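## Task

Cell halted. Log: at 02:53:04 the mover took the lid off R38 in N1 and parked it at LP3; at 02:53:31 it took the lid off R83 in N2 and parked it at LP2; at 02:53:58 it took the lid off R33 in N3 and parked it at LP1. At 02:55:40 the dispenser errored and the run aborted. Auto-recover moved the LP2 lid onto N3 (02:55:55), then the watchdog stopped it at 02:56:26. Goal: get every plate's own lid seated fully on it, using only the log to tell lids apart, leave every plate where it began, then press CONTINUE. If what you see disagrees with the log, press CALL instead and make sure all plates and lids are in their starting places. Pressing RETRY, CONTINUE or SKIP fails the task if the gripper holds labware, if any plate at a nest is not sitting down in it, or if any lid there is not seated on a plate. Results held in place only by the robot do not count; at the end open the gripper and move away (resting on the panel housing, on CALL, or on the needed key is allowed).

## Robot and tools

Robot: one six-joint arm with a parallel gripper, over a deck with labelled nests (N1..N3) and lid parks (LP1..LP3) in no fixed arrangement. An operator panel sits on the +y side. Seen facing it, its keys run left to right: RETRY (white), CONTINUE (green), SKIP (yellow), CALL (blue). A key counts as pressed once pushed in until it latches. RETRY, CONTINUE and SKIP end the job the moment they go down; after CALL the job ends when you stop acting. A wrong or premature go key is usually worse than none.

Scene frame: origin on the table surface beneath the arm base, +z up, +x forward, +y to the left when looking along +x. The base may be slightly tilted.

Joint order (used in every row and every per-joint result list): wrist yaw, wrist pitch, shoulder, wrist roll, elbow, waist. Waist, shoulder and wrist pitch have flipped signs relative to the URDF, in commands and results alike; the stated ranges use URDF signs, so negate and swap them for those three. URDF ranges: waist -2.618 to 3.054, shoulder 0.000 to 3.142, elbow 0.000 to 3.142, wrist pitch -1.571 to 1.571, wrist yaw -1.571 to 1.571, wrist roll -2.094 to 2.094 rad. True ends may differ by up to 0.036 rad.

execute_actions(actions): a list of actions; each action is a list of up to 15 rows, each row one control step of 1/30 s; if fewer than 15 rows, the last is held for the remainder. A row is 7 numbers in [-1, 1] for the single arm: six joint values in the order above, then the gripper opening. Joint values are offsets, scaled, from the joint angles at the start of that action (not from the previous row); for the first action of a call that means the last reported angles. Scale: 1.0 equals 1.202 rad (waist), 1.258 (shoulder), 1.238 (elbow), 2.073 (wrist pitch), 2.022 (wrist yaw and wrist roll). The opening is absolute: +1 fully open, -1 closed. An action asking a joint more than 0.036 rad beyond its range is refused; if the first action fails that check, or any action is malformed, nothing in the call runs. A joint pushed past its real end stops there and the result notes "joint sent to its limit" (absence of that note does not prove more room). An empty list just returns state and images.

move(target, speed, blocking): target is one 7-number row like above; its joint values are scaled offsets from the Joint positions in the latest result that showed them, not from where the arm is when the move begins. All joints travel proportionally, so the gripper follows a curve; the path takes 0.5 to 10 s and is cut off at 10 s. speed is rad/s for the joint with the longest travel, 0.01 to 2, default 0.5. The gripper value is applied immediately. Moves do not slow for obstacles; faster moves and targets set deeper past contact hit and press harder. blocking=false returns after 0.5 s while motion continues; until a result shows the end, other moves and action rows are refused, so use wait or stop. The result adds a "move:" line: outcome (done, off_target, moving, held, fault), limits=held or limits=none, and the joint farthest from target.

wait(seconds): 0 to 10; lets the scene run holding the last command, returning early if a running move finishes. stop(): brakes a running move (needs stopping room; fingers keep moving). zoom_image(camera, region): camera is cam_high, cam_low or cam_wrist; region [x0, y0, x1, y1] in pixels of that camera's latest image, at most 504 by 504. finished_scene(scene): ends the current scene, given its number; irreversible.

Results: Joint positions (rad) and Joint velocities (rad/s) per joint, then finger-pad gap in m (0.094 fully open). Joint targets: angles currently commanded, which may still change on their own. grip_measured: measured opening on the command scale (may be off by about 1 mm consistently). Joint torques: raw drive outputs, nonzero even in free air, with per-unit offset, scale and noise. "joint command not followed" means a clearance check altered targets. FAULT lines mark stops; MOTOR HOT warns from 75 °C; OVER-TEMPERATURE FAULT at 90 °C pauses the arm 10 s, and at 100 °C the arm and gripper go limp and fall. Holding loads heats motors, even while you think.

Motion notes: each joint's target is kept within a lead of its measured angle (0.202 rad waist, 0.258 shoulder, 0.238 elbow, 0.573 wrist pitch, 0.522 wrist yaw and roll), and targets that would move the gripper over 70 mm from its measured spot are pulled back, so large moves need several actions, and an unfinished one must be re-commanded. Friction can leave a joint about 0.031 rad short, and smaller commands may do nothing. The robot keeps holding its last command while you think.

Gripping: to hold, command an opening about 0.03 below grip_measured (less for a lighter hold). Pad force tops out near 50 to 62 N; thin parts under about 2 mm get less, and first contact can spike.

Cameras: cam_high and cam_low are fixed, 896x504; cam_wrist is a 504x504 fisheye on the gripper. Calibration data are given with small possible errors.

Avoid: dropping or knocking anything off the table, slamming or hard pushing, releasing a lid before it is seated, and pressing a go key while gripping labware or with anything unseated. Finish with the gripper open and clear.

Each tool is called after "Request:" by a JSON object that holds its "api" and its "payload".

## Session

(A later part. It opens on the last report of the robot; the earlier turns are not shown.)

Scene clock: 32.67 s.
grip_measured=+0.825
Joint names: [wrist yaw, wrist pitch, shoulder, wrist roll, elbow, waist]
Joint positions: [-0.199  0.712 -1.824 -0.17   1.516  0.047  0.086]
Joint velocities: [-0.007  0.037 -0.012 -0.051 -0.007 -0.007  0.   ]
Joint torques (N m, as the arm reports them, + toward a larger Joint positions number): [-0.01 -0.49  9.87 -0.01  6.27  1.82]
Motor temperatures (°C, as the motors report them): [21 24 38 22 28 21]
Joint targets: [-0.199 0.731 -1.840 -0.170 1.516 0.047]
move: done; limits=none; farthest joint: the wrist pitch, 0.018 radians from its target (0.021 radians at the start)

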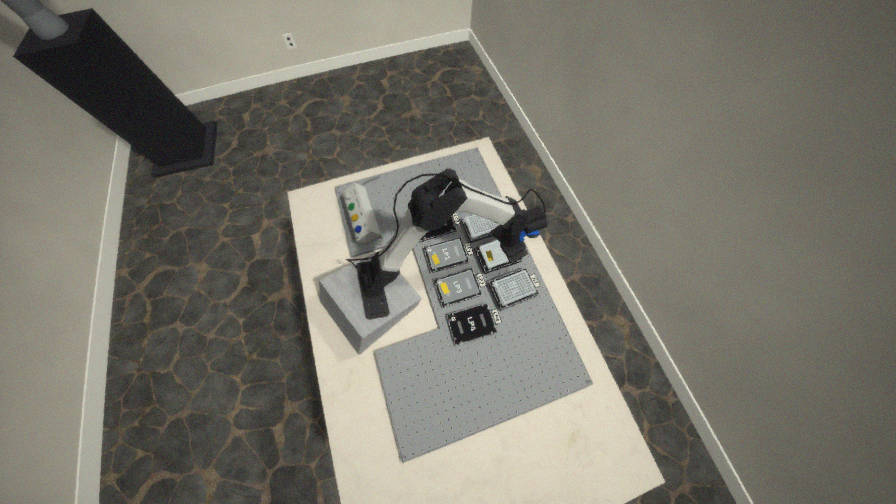

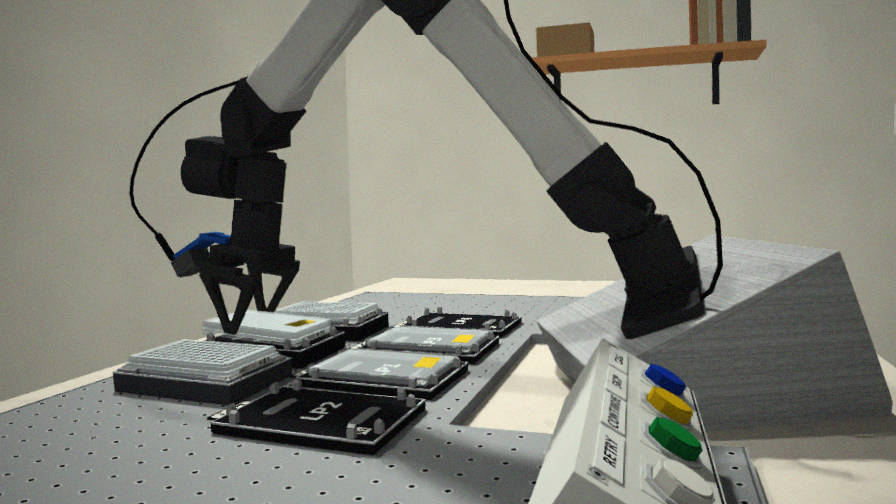

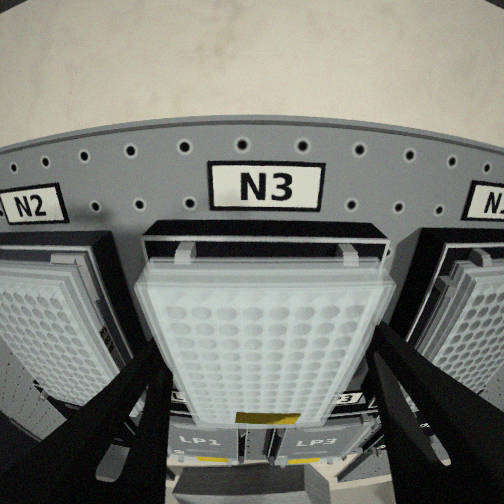

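Request:
{"api": "move", "payload": {"target": [0,0.014,-0.024,0,0,0,0.78], "speed": 0.05}}

Request:
{"api": "move", "payload": {"target": [0,0,0,0,0,0,1]}}

Request:
{"api": "move", "payload": {"target": [0,0,0.025,0,0,0,1], "speed": 0.05}}

Request:
{"api": "move", "payload": {"target": [0,0,0,0,0,0,0.78]}}

Scene clock: 37.30 s.
grip_measured=+0.825
Joint names: [wrist yaw, wrist pitch, shoulder, wrist roll, elbow, waist]
Joint positions: [-0.199  0.712 -1.826 -0.17   1.516  0.047  0.086]
Joint velocities: [ 0.037 -0.066  0.002 -0.022  0.007 -0.012 -0.001]
Joint torques (N m, as the arm reports them, + toward a larger Joint positions number): [-0.02 -0.38  8.78 -0.01  6.28  1.85]
Motor temperatures (°C, as the motors report them): [21 24 38 22 28 21]
Joint targets: [-0.199 0.741 -1.855 -0.170 1.516 0.047]
move: off_target; limits=none; farthest joint: the wrist pitch, 0.029 radians from its target (0.029 radians at the start)

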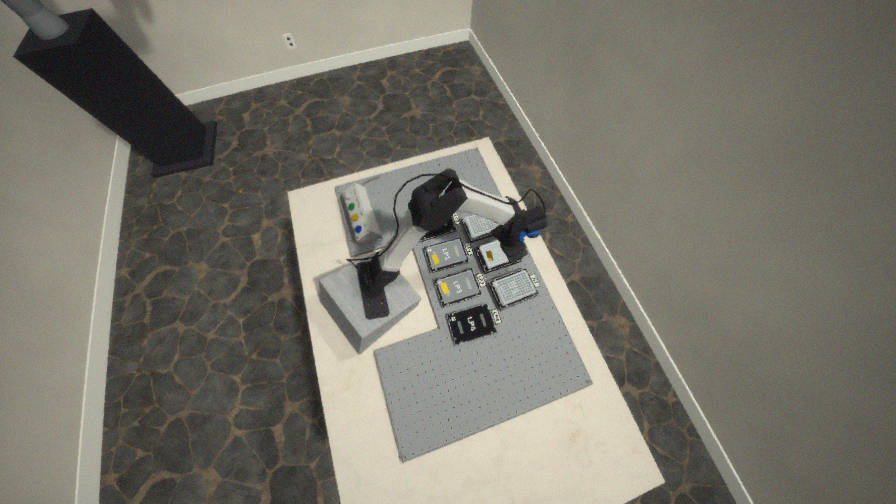

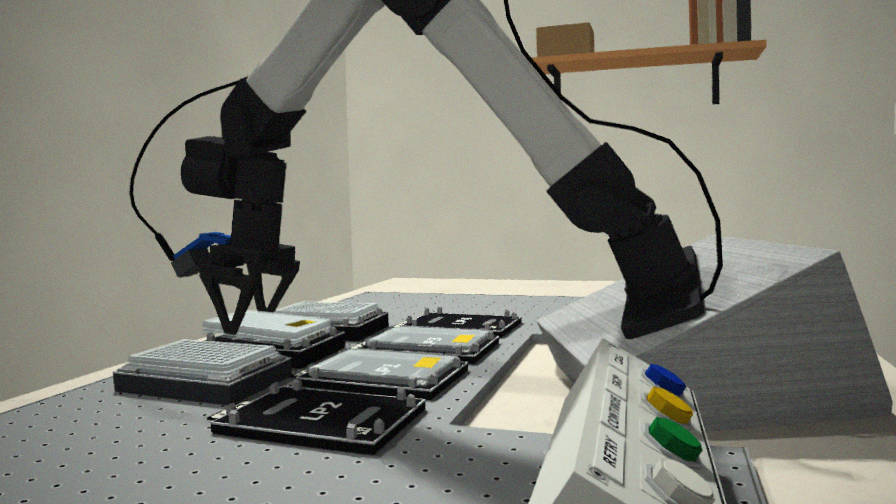

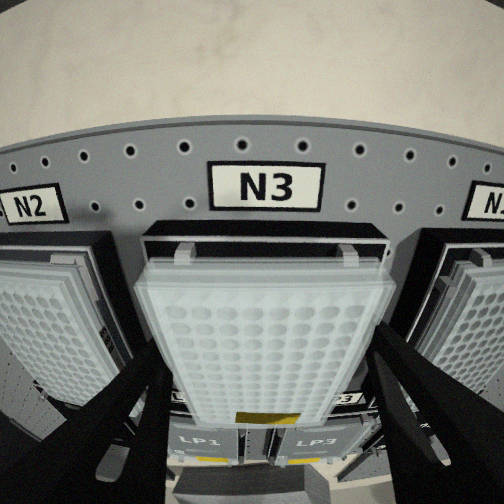

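Scene clock: 37.80 s.
grip_measured=+1.000
Joint names: [wrist yaw, wrist pitch, shoulder, wrist roll, elbow, waist]
Joint positions: [-0.199  0.712 -1.826 -0.17   1.516  0.047  0.094]
Joint velocities: [-0.022 -0.051  0.012  0.066 -0.002 -0.002  0.   ]
Joint torques (N m, as the arm reports them, + toward a larger Joint positions number): [-0.02 -0.69 11.14 -0.01  6.26  1.86]
Motor temperatures (°C, as the motors report them): [21 24 39 22 28 21]
Joint targets: [-0.199 0.712 -1.826 -0.170 1.516 0.047]
move: done; limits=none; farthest joint: the waist, 0.000 radians from its target (0.000 radians at the start)

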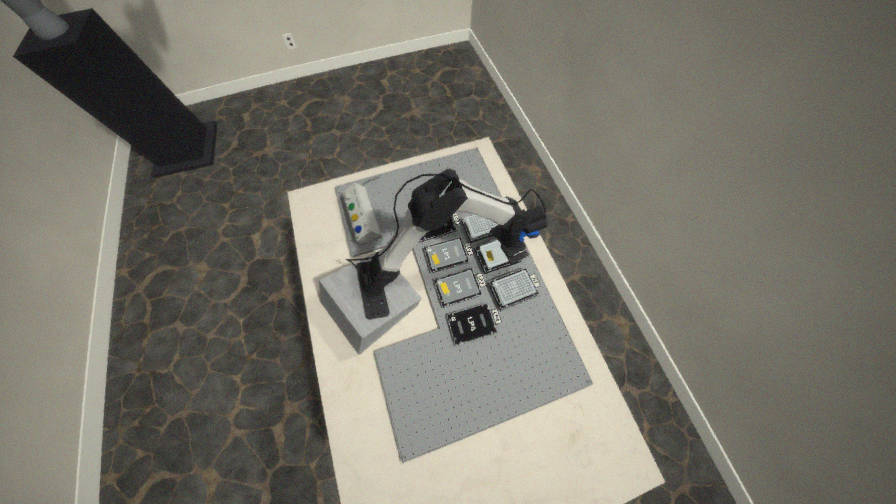

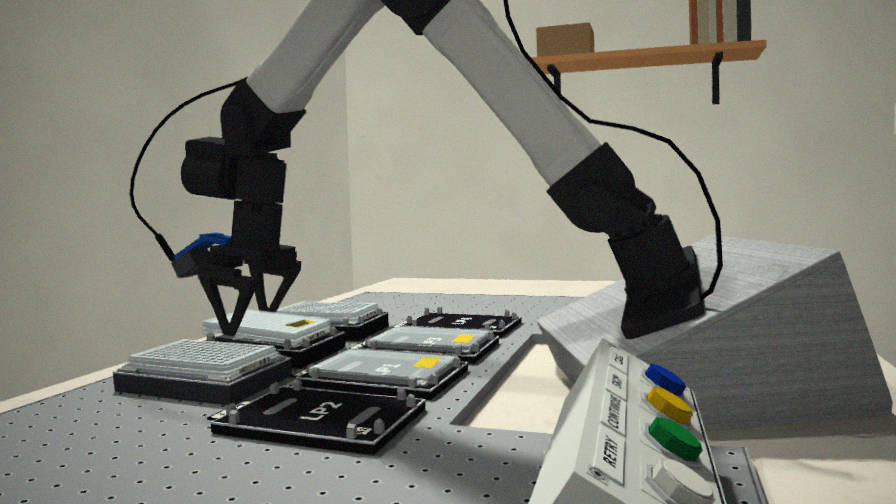

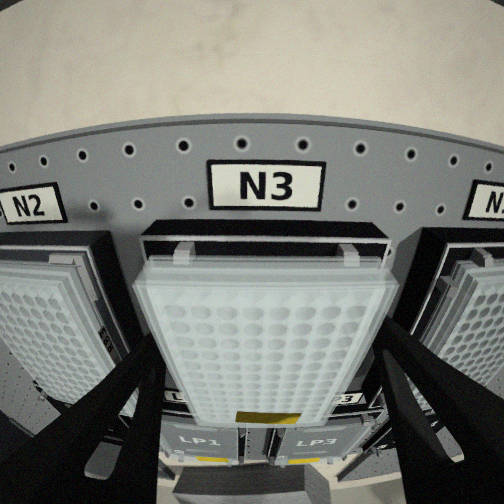

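Scene clock: 38.83 s.
grip_measured=+1.000
Joint names: [wrist yaw, wrist pitch, shoulder, wrist roll, elbow, waist]
Joint positions: [-0.199  0.712 -1.814 -0.17   1.516  0.047  0.094]
Joint velocities: [ 0.037  0.037  0.007 -0.051  0.012 -0.017  0.   ]
Joint torques (N m, as the arm reports them, + toward a larger Joint positions number): [-0.02 -0.71 12.56 -0.02  6.31  1.85]
Motor temperatures (°C, as the motors report them): [21 24 39 22 28 21]
Joint targets: [-0.199 0.712 -1.794 -0.170 1.516 0.047]
move: done; limits=none; farthest joint: the shoulder, 0.019 radians from its target (0.031 radians at the start)

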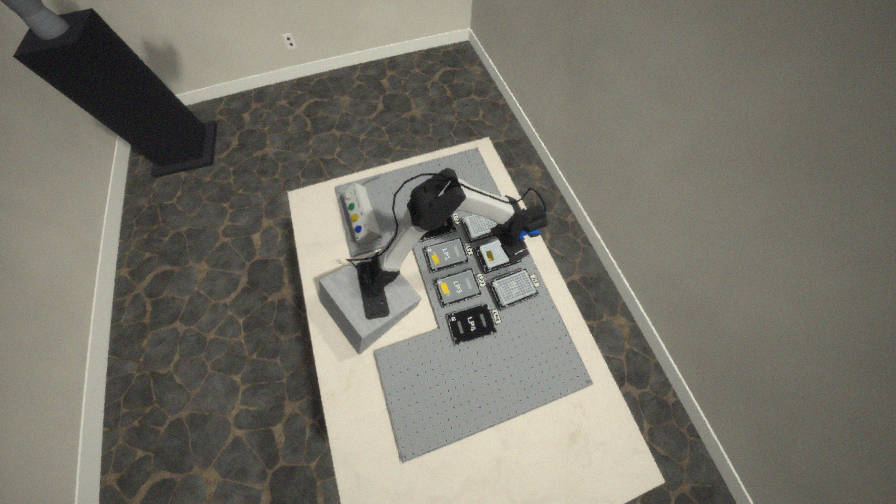

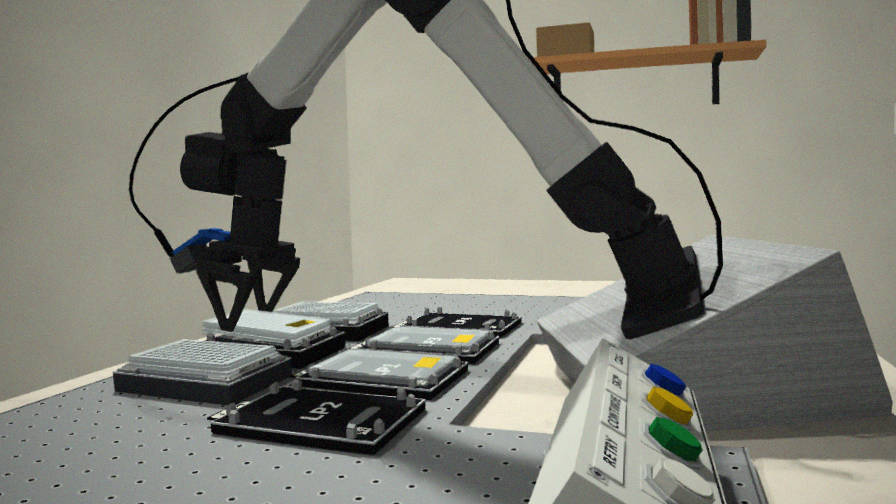

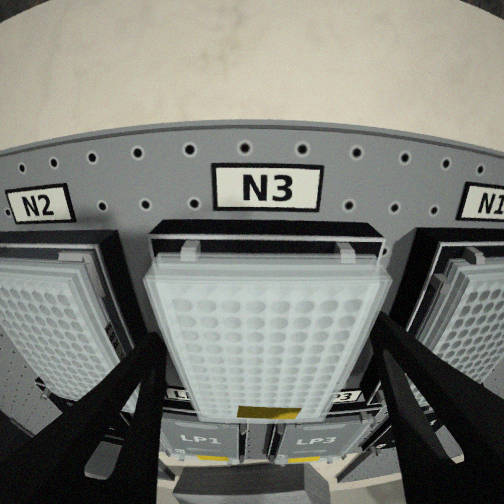

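Scene clock: 39.33 s.
grip_measured=+0.810
Joint names: [wrist yaw, wrist pitch, shoulder, wrist roll, elbow, waist]
Joint positions: [-0.199  0.712 -1.814 -0.17   1.516  0.047  0.085]
Joint velocities: [-0.037  0.022  0.007 -0.051 -0.002 -0.012 -0.001]
Joint torques (N m, as the arm reports them, + toward a larger Joint positions number): [-0.02 -0.71 11.06 -0.01  6.3   1.82]
Motor temperatures (°C, as the motors report them): [21 24 39 22 28 21]
Joint targets: [-0.199 0.712 -1.814 -0.170 1.516 0.047]
move: done; limits=none; farthest joint: the waist, 0.000 radians from its target (0.000 radians at the start)

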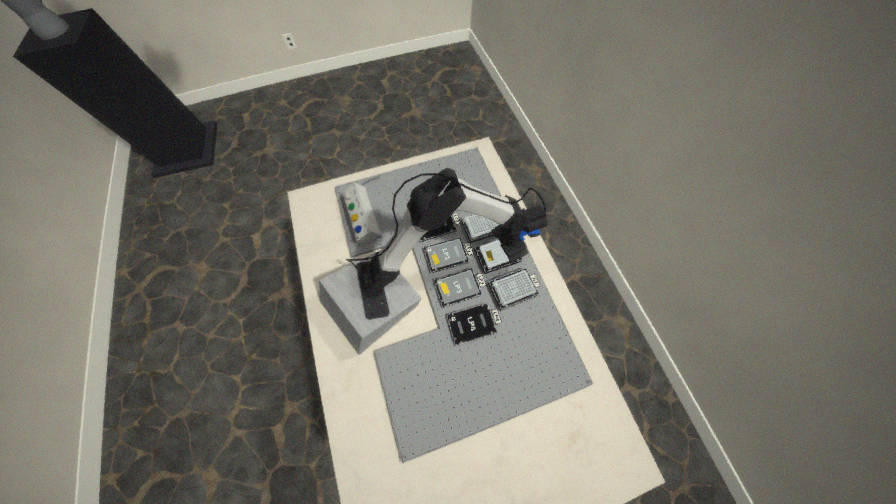

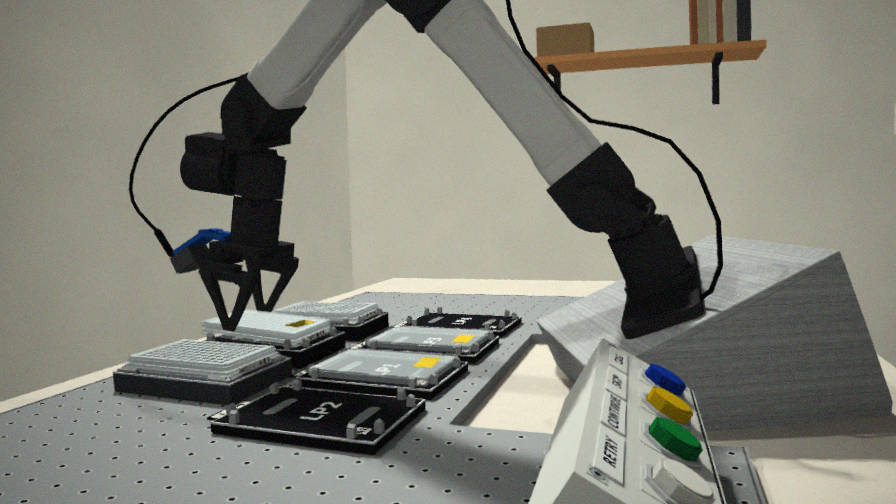

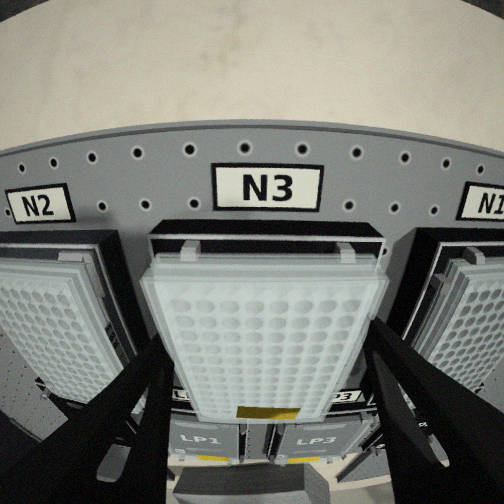

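Request:
{"api": "move", "payload": {"target": [0,0.03,0,0,0,0,0.78], "speed": 0.05}}

Request:
{"api": "zoom_image", "payload": {"camera": "cam_low", "region": [100,270,400,410]}}

Scene clock: 42.77 s.
grip_measured=+0.810
Joint names: [wrist yaw, wrist pitch, shoulder, wrist roll, elbow, waist]
Joint positions: [-0.199  0.722 -1.814 -0.17   1.516  0.047  0.085]
Joint velocities: [-0.066 -0.037  0.007 -0.007 -0.002  0.002 -0.   ]
Joint torques (N m, as the arm reports them, + toward a larger Joint positions number): [-0.02 -0.14 11.04  0.    6.28  1.85]
Motor temperatures (°C, as the motors report them): [21 24 40 22 29 21]
Joint targets: [-0.199 0.775 -1.814 -0.170 1.516 0.047]
move: off_target; limits=none; farthest joint: the wrist pitch, 0.052 radians from its target (0.062 radians at the start)

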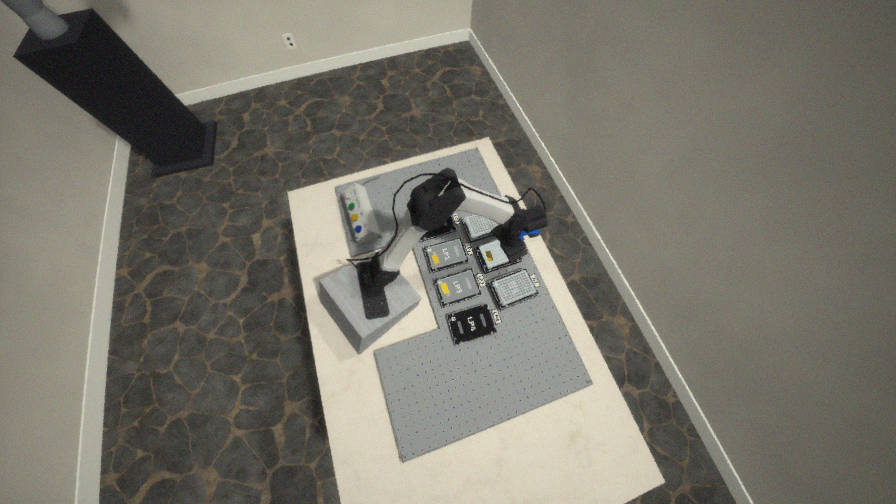

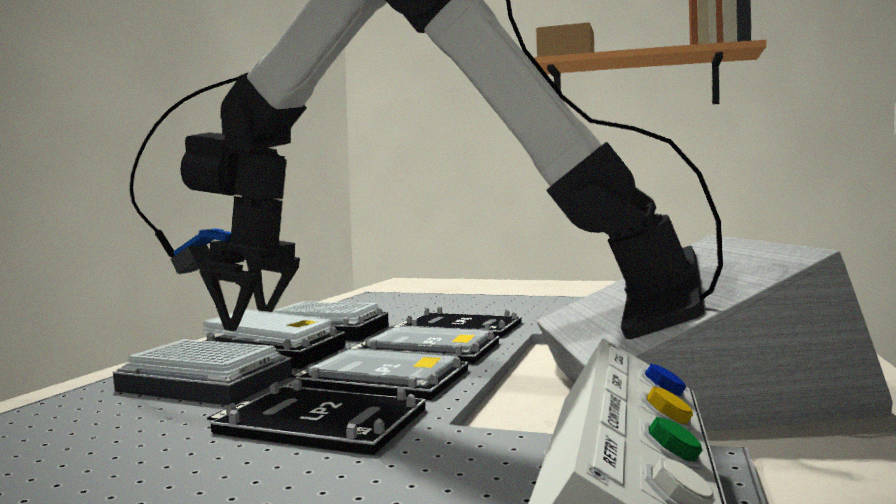

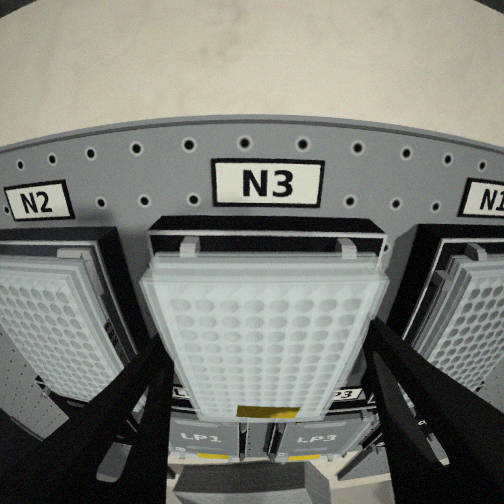

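Region (100, 270, 400, 410) of cam_low's 896x504 image, scaled by 1.680, with more detail than that image has; it fills the top 235 rows of this view, and the rest is white.

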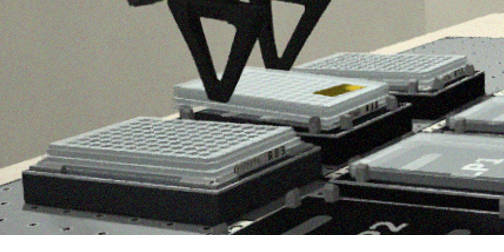

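Plate may have dropped. Lift.

Request:
{"api": "move", "payload": {"target": [0,-0.015,0.1,0,0.02,0,0.78], "speed": 0.12}}

Request:
{"api": "zoom_image", "payload": {"camera": "cam_low", "region": [100,250,400,410]}}

Scene clock: 46.27 s.
grip_measured=+0.810
Joint names: [wrist yaw, wrist pitch, shoulder, wrist roll, elbow, waist]
Joint positions: [-0.199  0.71  -1.707 -0.17   1.516  0.047  0.085]
Joint velocities: [-0.11  -0.022  0.022  0.007  0.012 -0.002  0.001]
Joint torques (N m, as the arm reports them, + toward a larger Joint positions number): [-0.02 -1.13 12.16 -0.01  8.58  1.73]
Motor temperatures (°C, as the motors report them): [21 24 41 22 29 21]
Joint targets: [-0.199 0.691 -1.688 -0.170 1.541 0.047]
move: off_target; limits=none; farthest joint: the elbow, 0.025 radians from its target (0.025 radians at the start)

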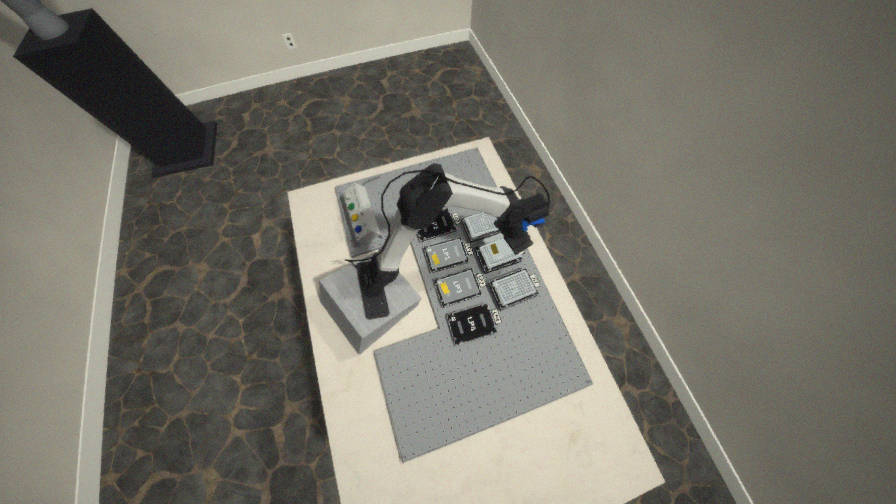

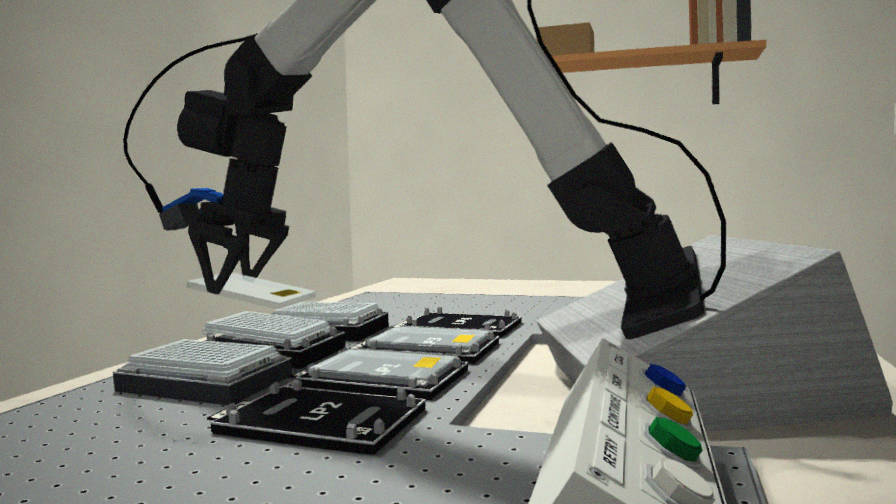

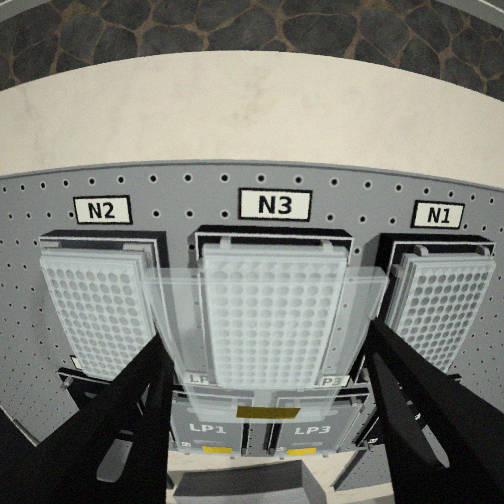

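Region (100, 250, 400, 410) of cam_low's 896x504 image, scaled by 1.680, with more detail than that image has; it fills the top 269 rows of this view, and the rest is white.

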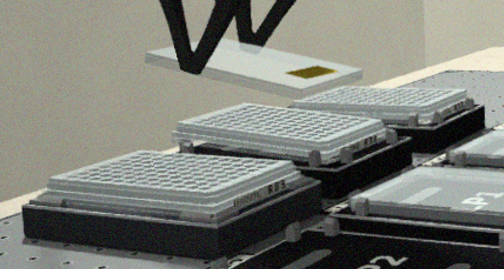

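Request:
{"api": "move", "payload": {"target": [0.081,-0.01,0.016,0.146,0.03,-0.282,0.78], "speed": 0.25}}

Request:
{"api": "move", "payload": {"target": [0,-0.01,-0.07,0,0,0,0.78], "speed": 0.08}}

Scene clock: 52.93 s.
grip_measured=+0.810
Joint names: [wrist yaw, wrist pitch, shoulder, wrist roll, elbow, waist]
Joint positions: [-0.043  0.707 -1.707  0.117  1.531 -0.286  0.085]
Joint velocities: [-0.037 -0.007  0.002  0.022  0.012 -0.007 -0.001]
Joint torques (N m, as the arm reports them, + toward a larger Joint positions number): [ 0.09 -1.1  12.64  0.05  8.47  0.31]
Motor temperatures (°C, as the motors report them): [21 25 43 22 30 21]
Joint targets: [-0.035 0.689 -1.687 0.125 1.553 -0.292]
move: off_target; limits=none; farthest joint: the elbow, 0.022 radians from its target (0.037 radians at the start)

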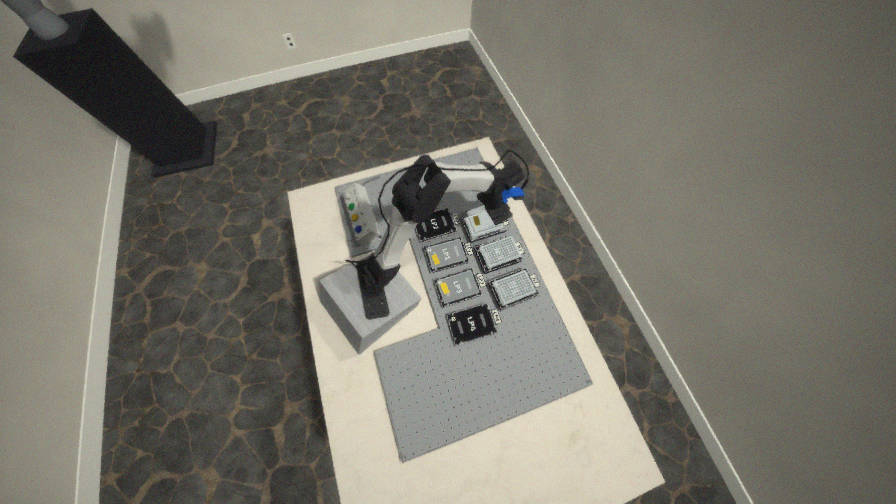

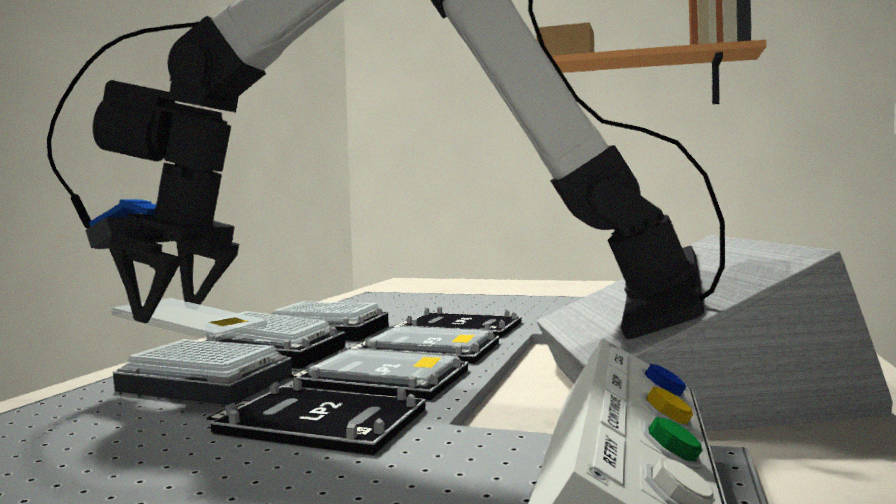

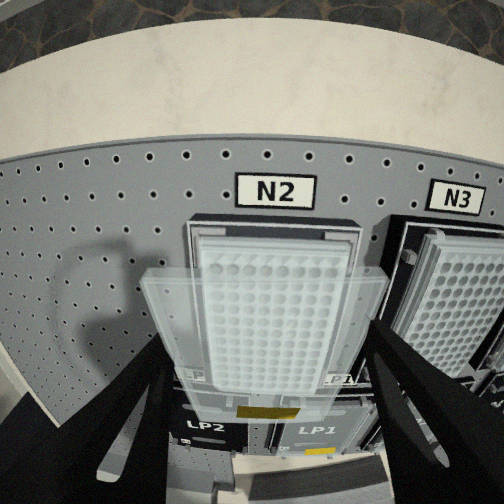

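Scene clock: 54.33 s.
grip_measured=+0.810
Joint names: [wrist yaw, wrist pitch, shoulder, wrist roll, elbow, waist]
Joint positions: [-0.043  0.702 -1.781  0.117  1.531 -0.286  0.085]
Joint velocities: [-0.022  0.037  0.012 -0.125 -0.022  0.012 -0.   ]
Joint torques (N m, as the arm reports them, + toward a larger Joint positions number): [ 0.02 -0.93 10.22 -0.01  6.46  0.77]
Motor temperatures (°C, as the motors report them): [21 25 43 22 30 21]
Joint targets: [-0.043 0.686 -1.795 0.117 1.531 -0.286]
move: done; limits=none; farthest joint: the wrist pitch, 0.016 radians from its target (0.021 radians at the start)

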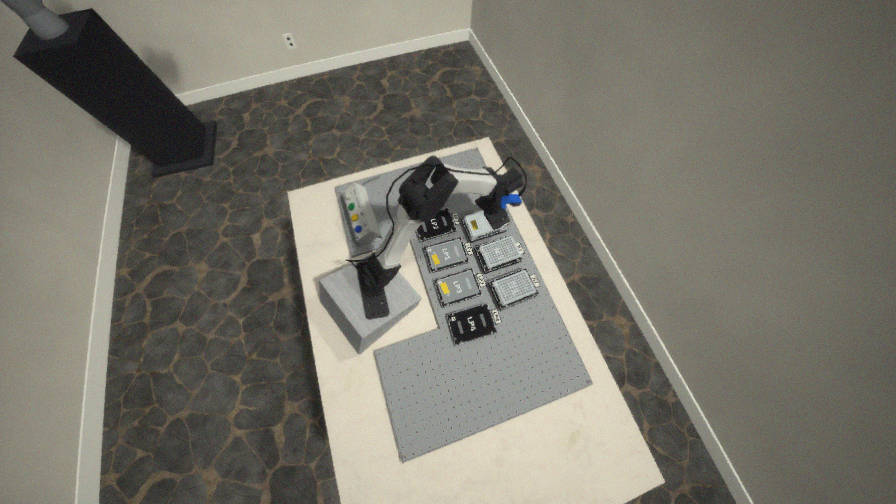

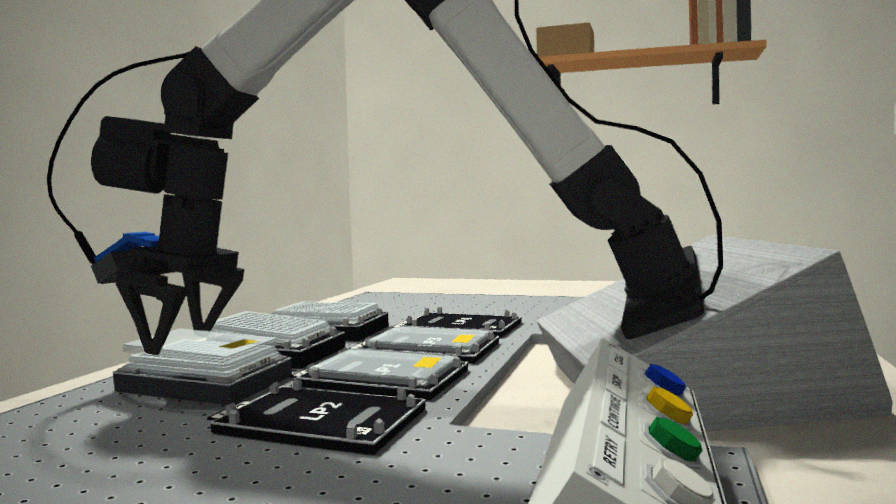

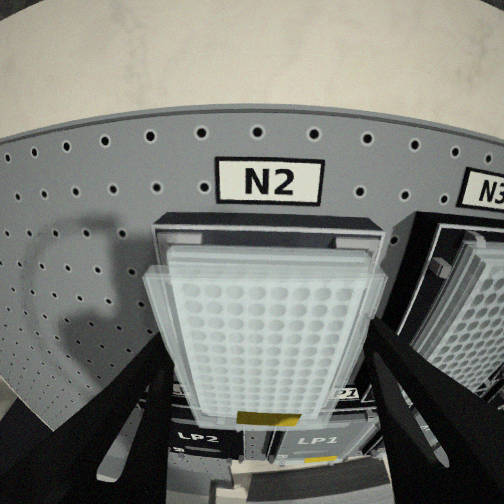

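Request:
{"api": "move", "payload": {"target": [0.008,0,-0.035,0.01,0,0,0.78], "speed": 0.05}}

Request:
{"api": "zoom_image", "payload": {"camera": "cam_low", "region": [80,270,400,420]}}

Scene clock: 59.77 s.
grip_measured=+0.810
Joint names: [wrist yaw, wrist pitch, shoulder, wrist roll, elbow, waist]
Joint positions: [-0.043  0.701 -1.803  0.132  1.531 -0.286  0.085]
Joint velocities: [ 0.051  0.007  0.007 -0.022 -0.027 -0.007 -0.001]
Joint torques (N m, as the arm reports them, + toward a larger Joint positions number): [ 0.16 -0.71  9.66  0.04  6.41  0.78]
Motor temperatures (°C, as the motors report them): [21 25 43 22 30 21]
Joint targets: [-0.027 0.703 -1.825 0.137 1.531 -0.286]
move: off_target; limits=none; farthest joint: the shoulder, 0.022 radians from its target (0.044 radians at the start)

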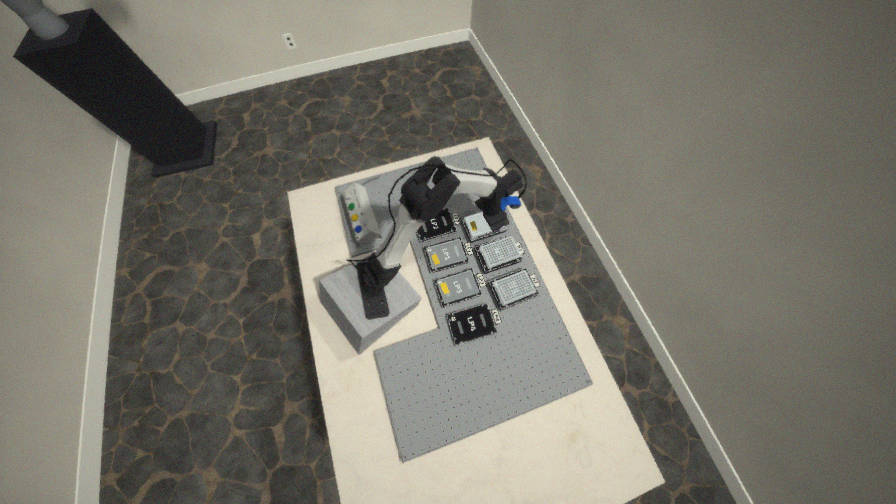

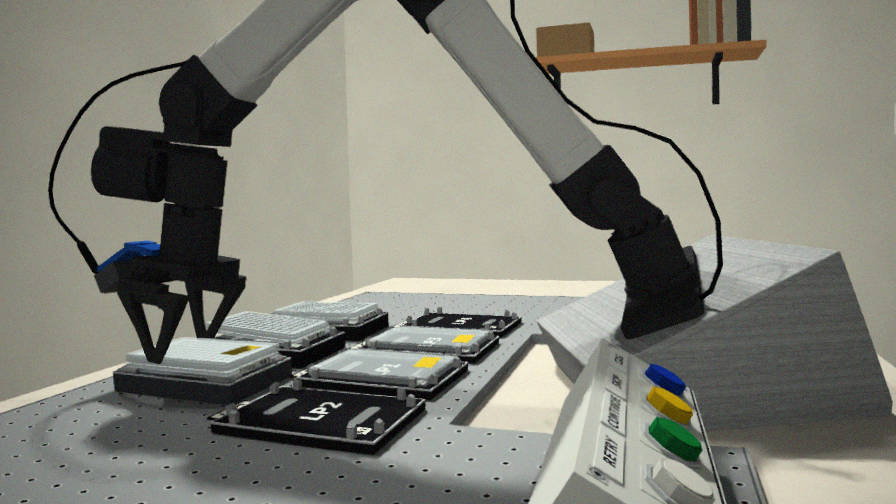

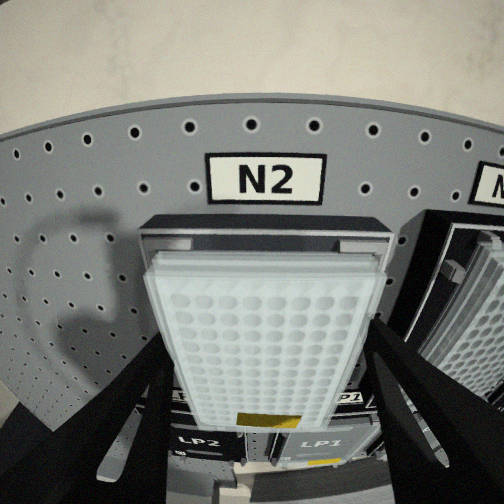

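Region (80, 270, 400, 420) of cam_low's 896x504 image, scaled by 1.575, with more detail than that image has; it fills the top 236 rows of this view, and the rest is white.

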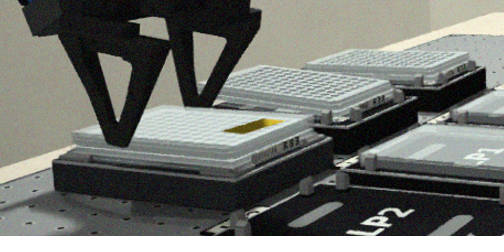

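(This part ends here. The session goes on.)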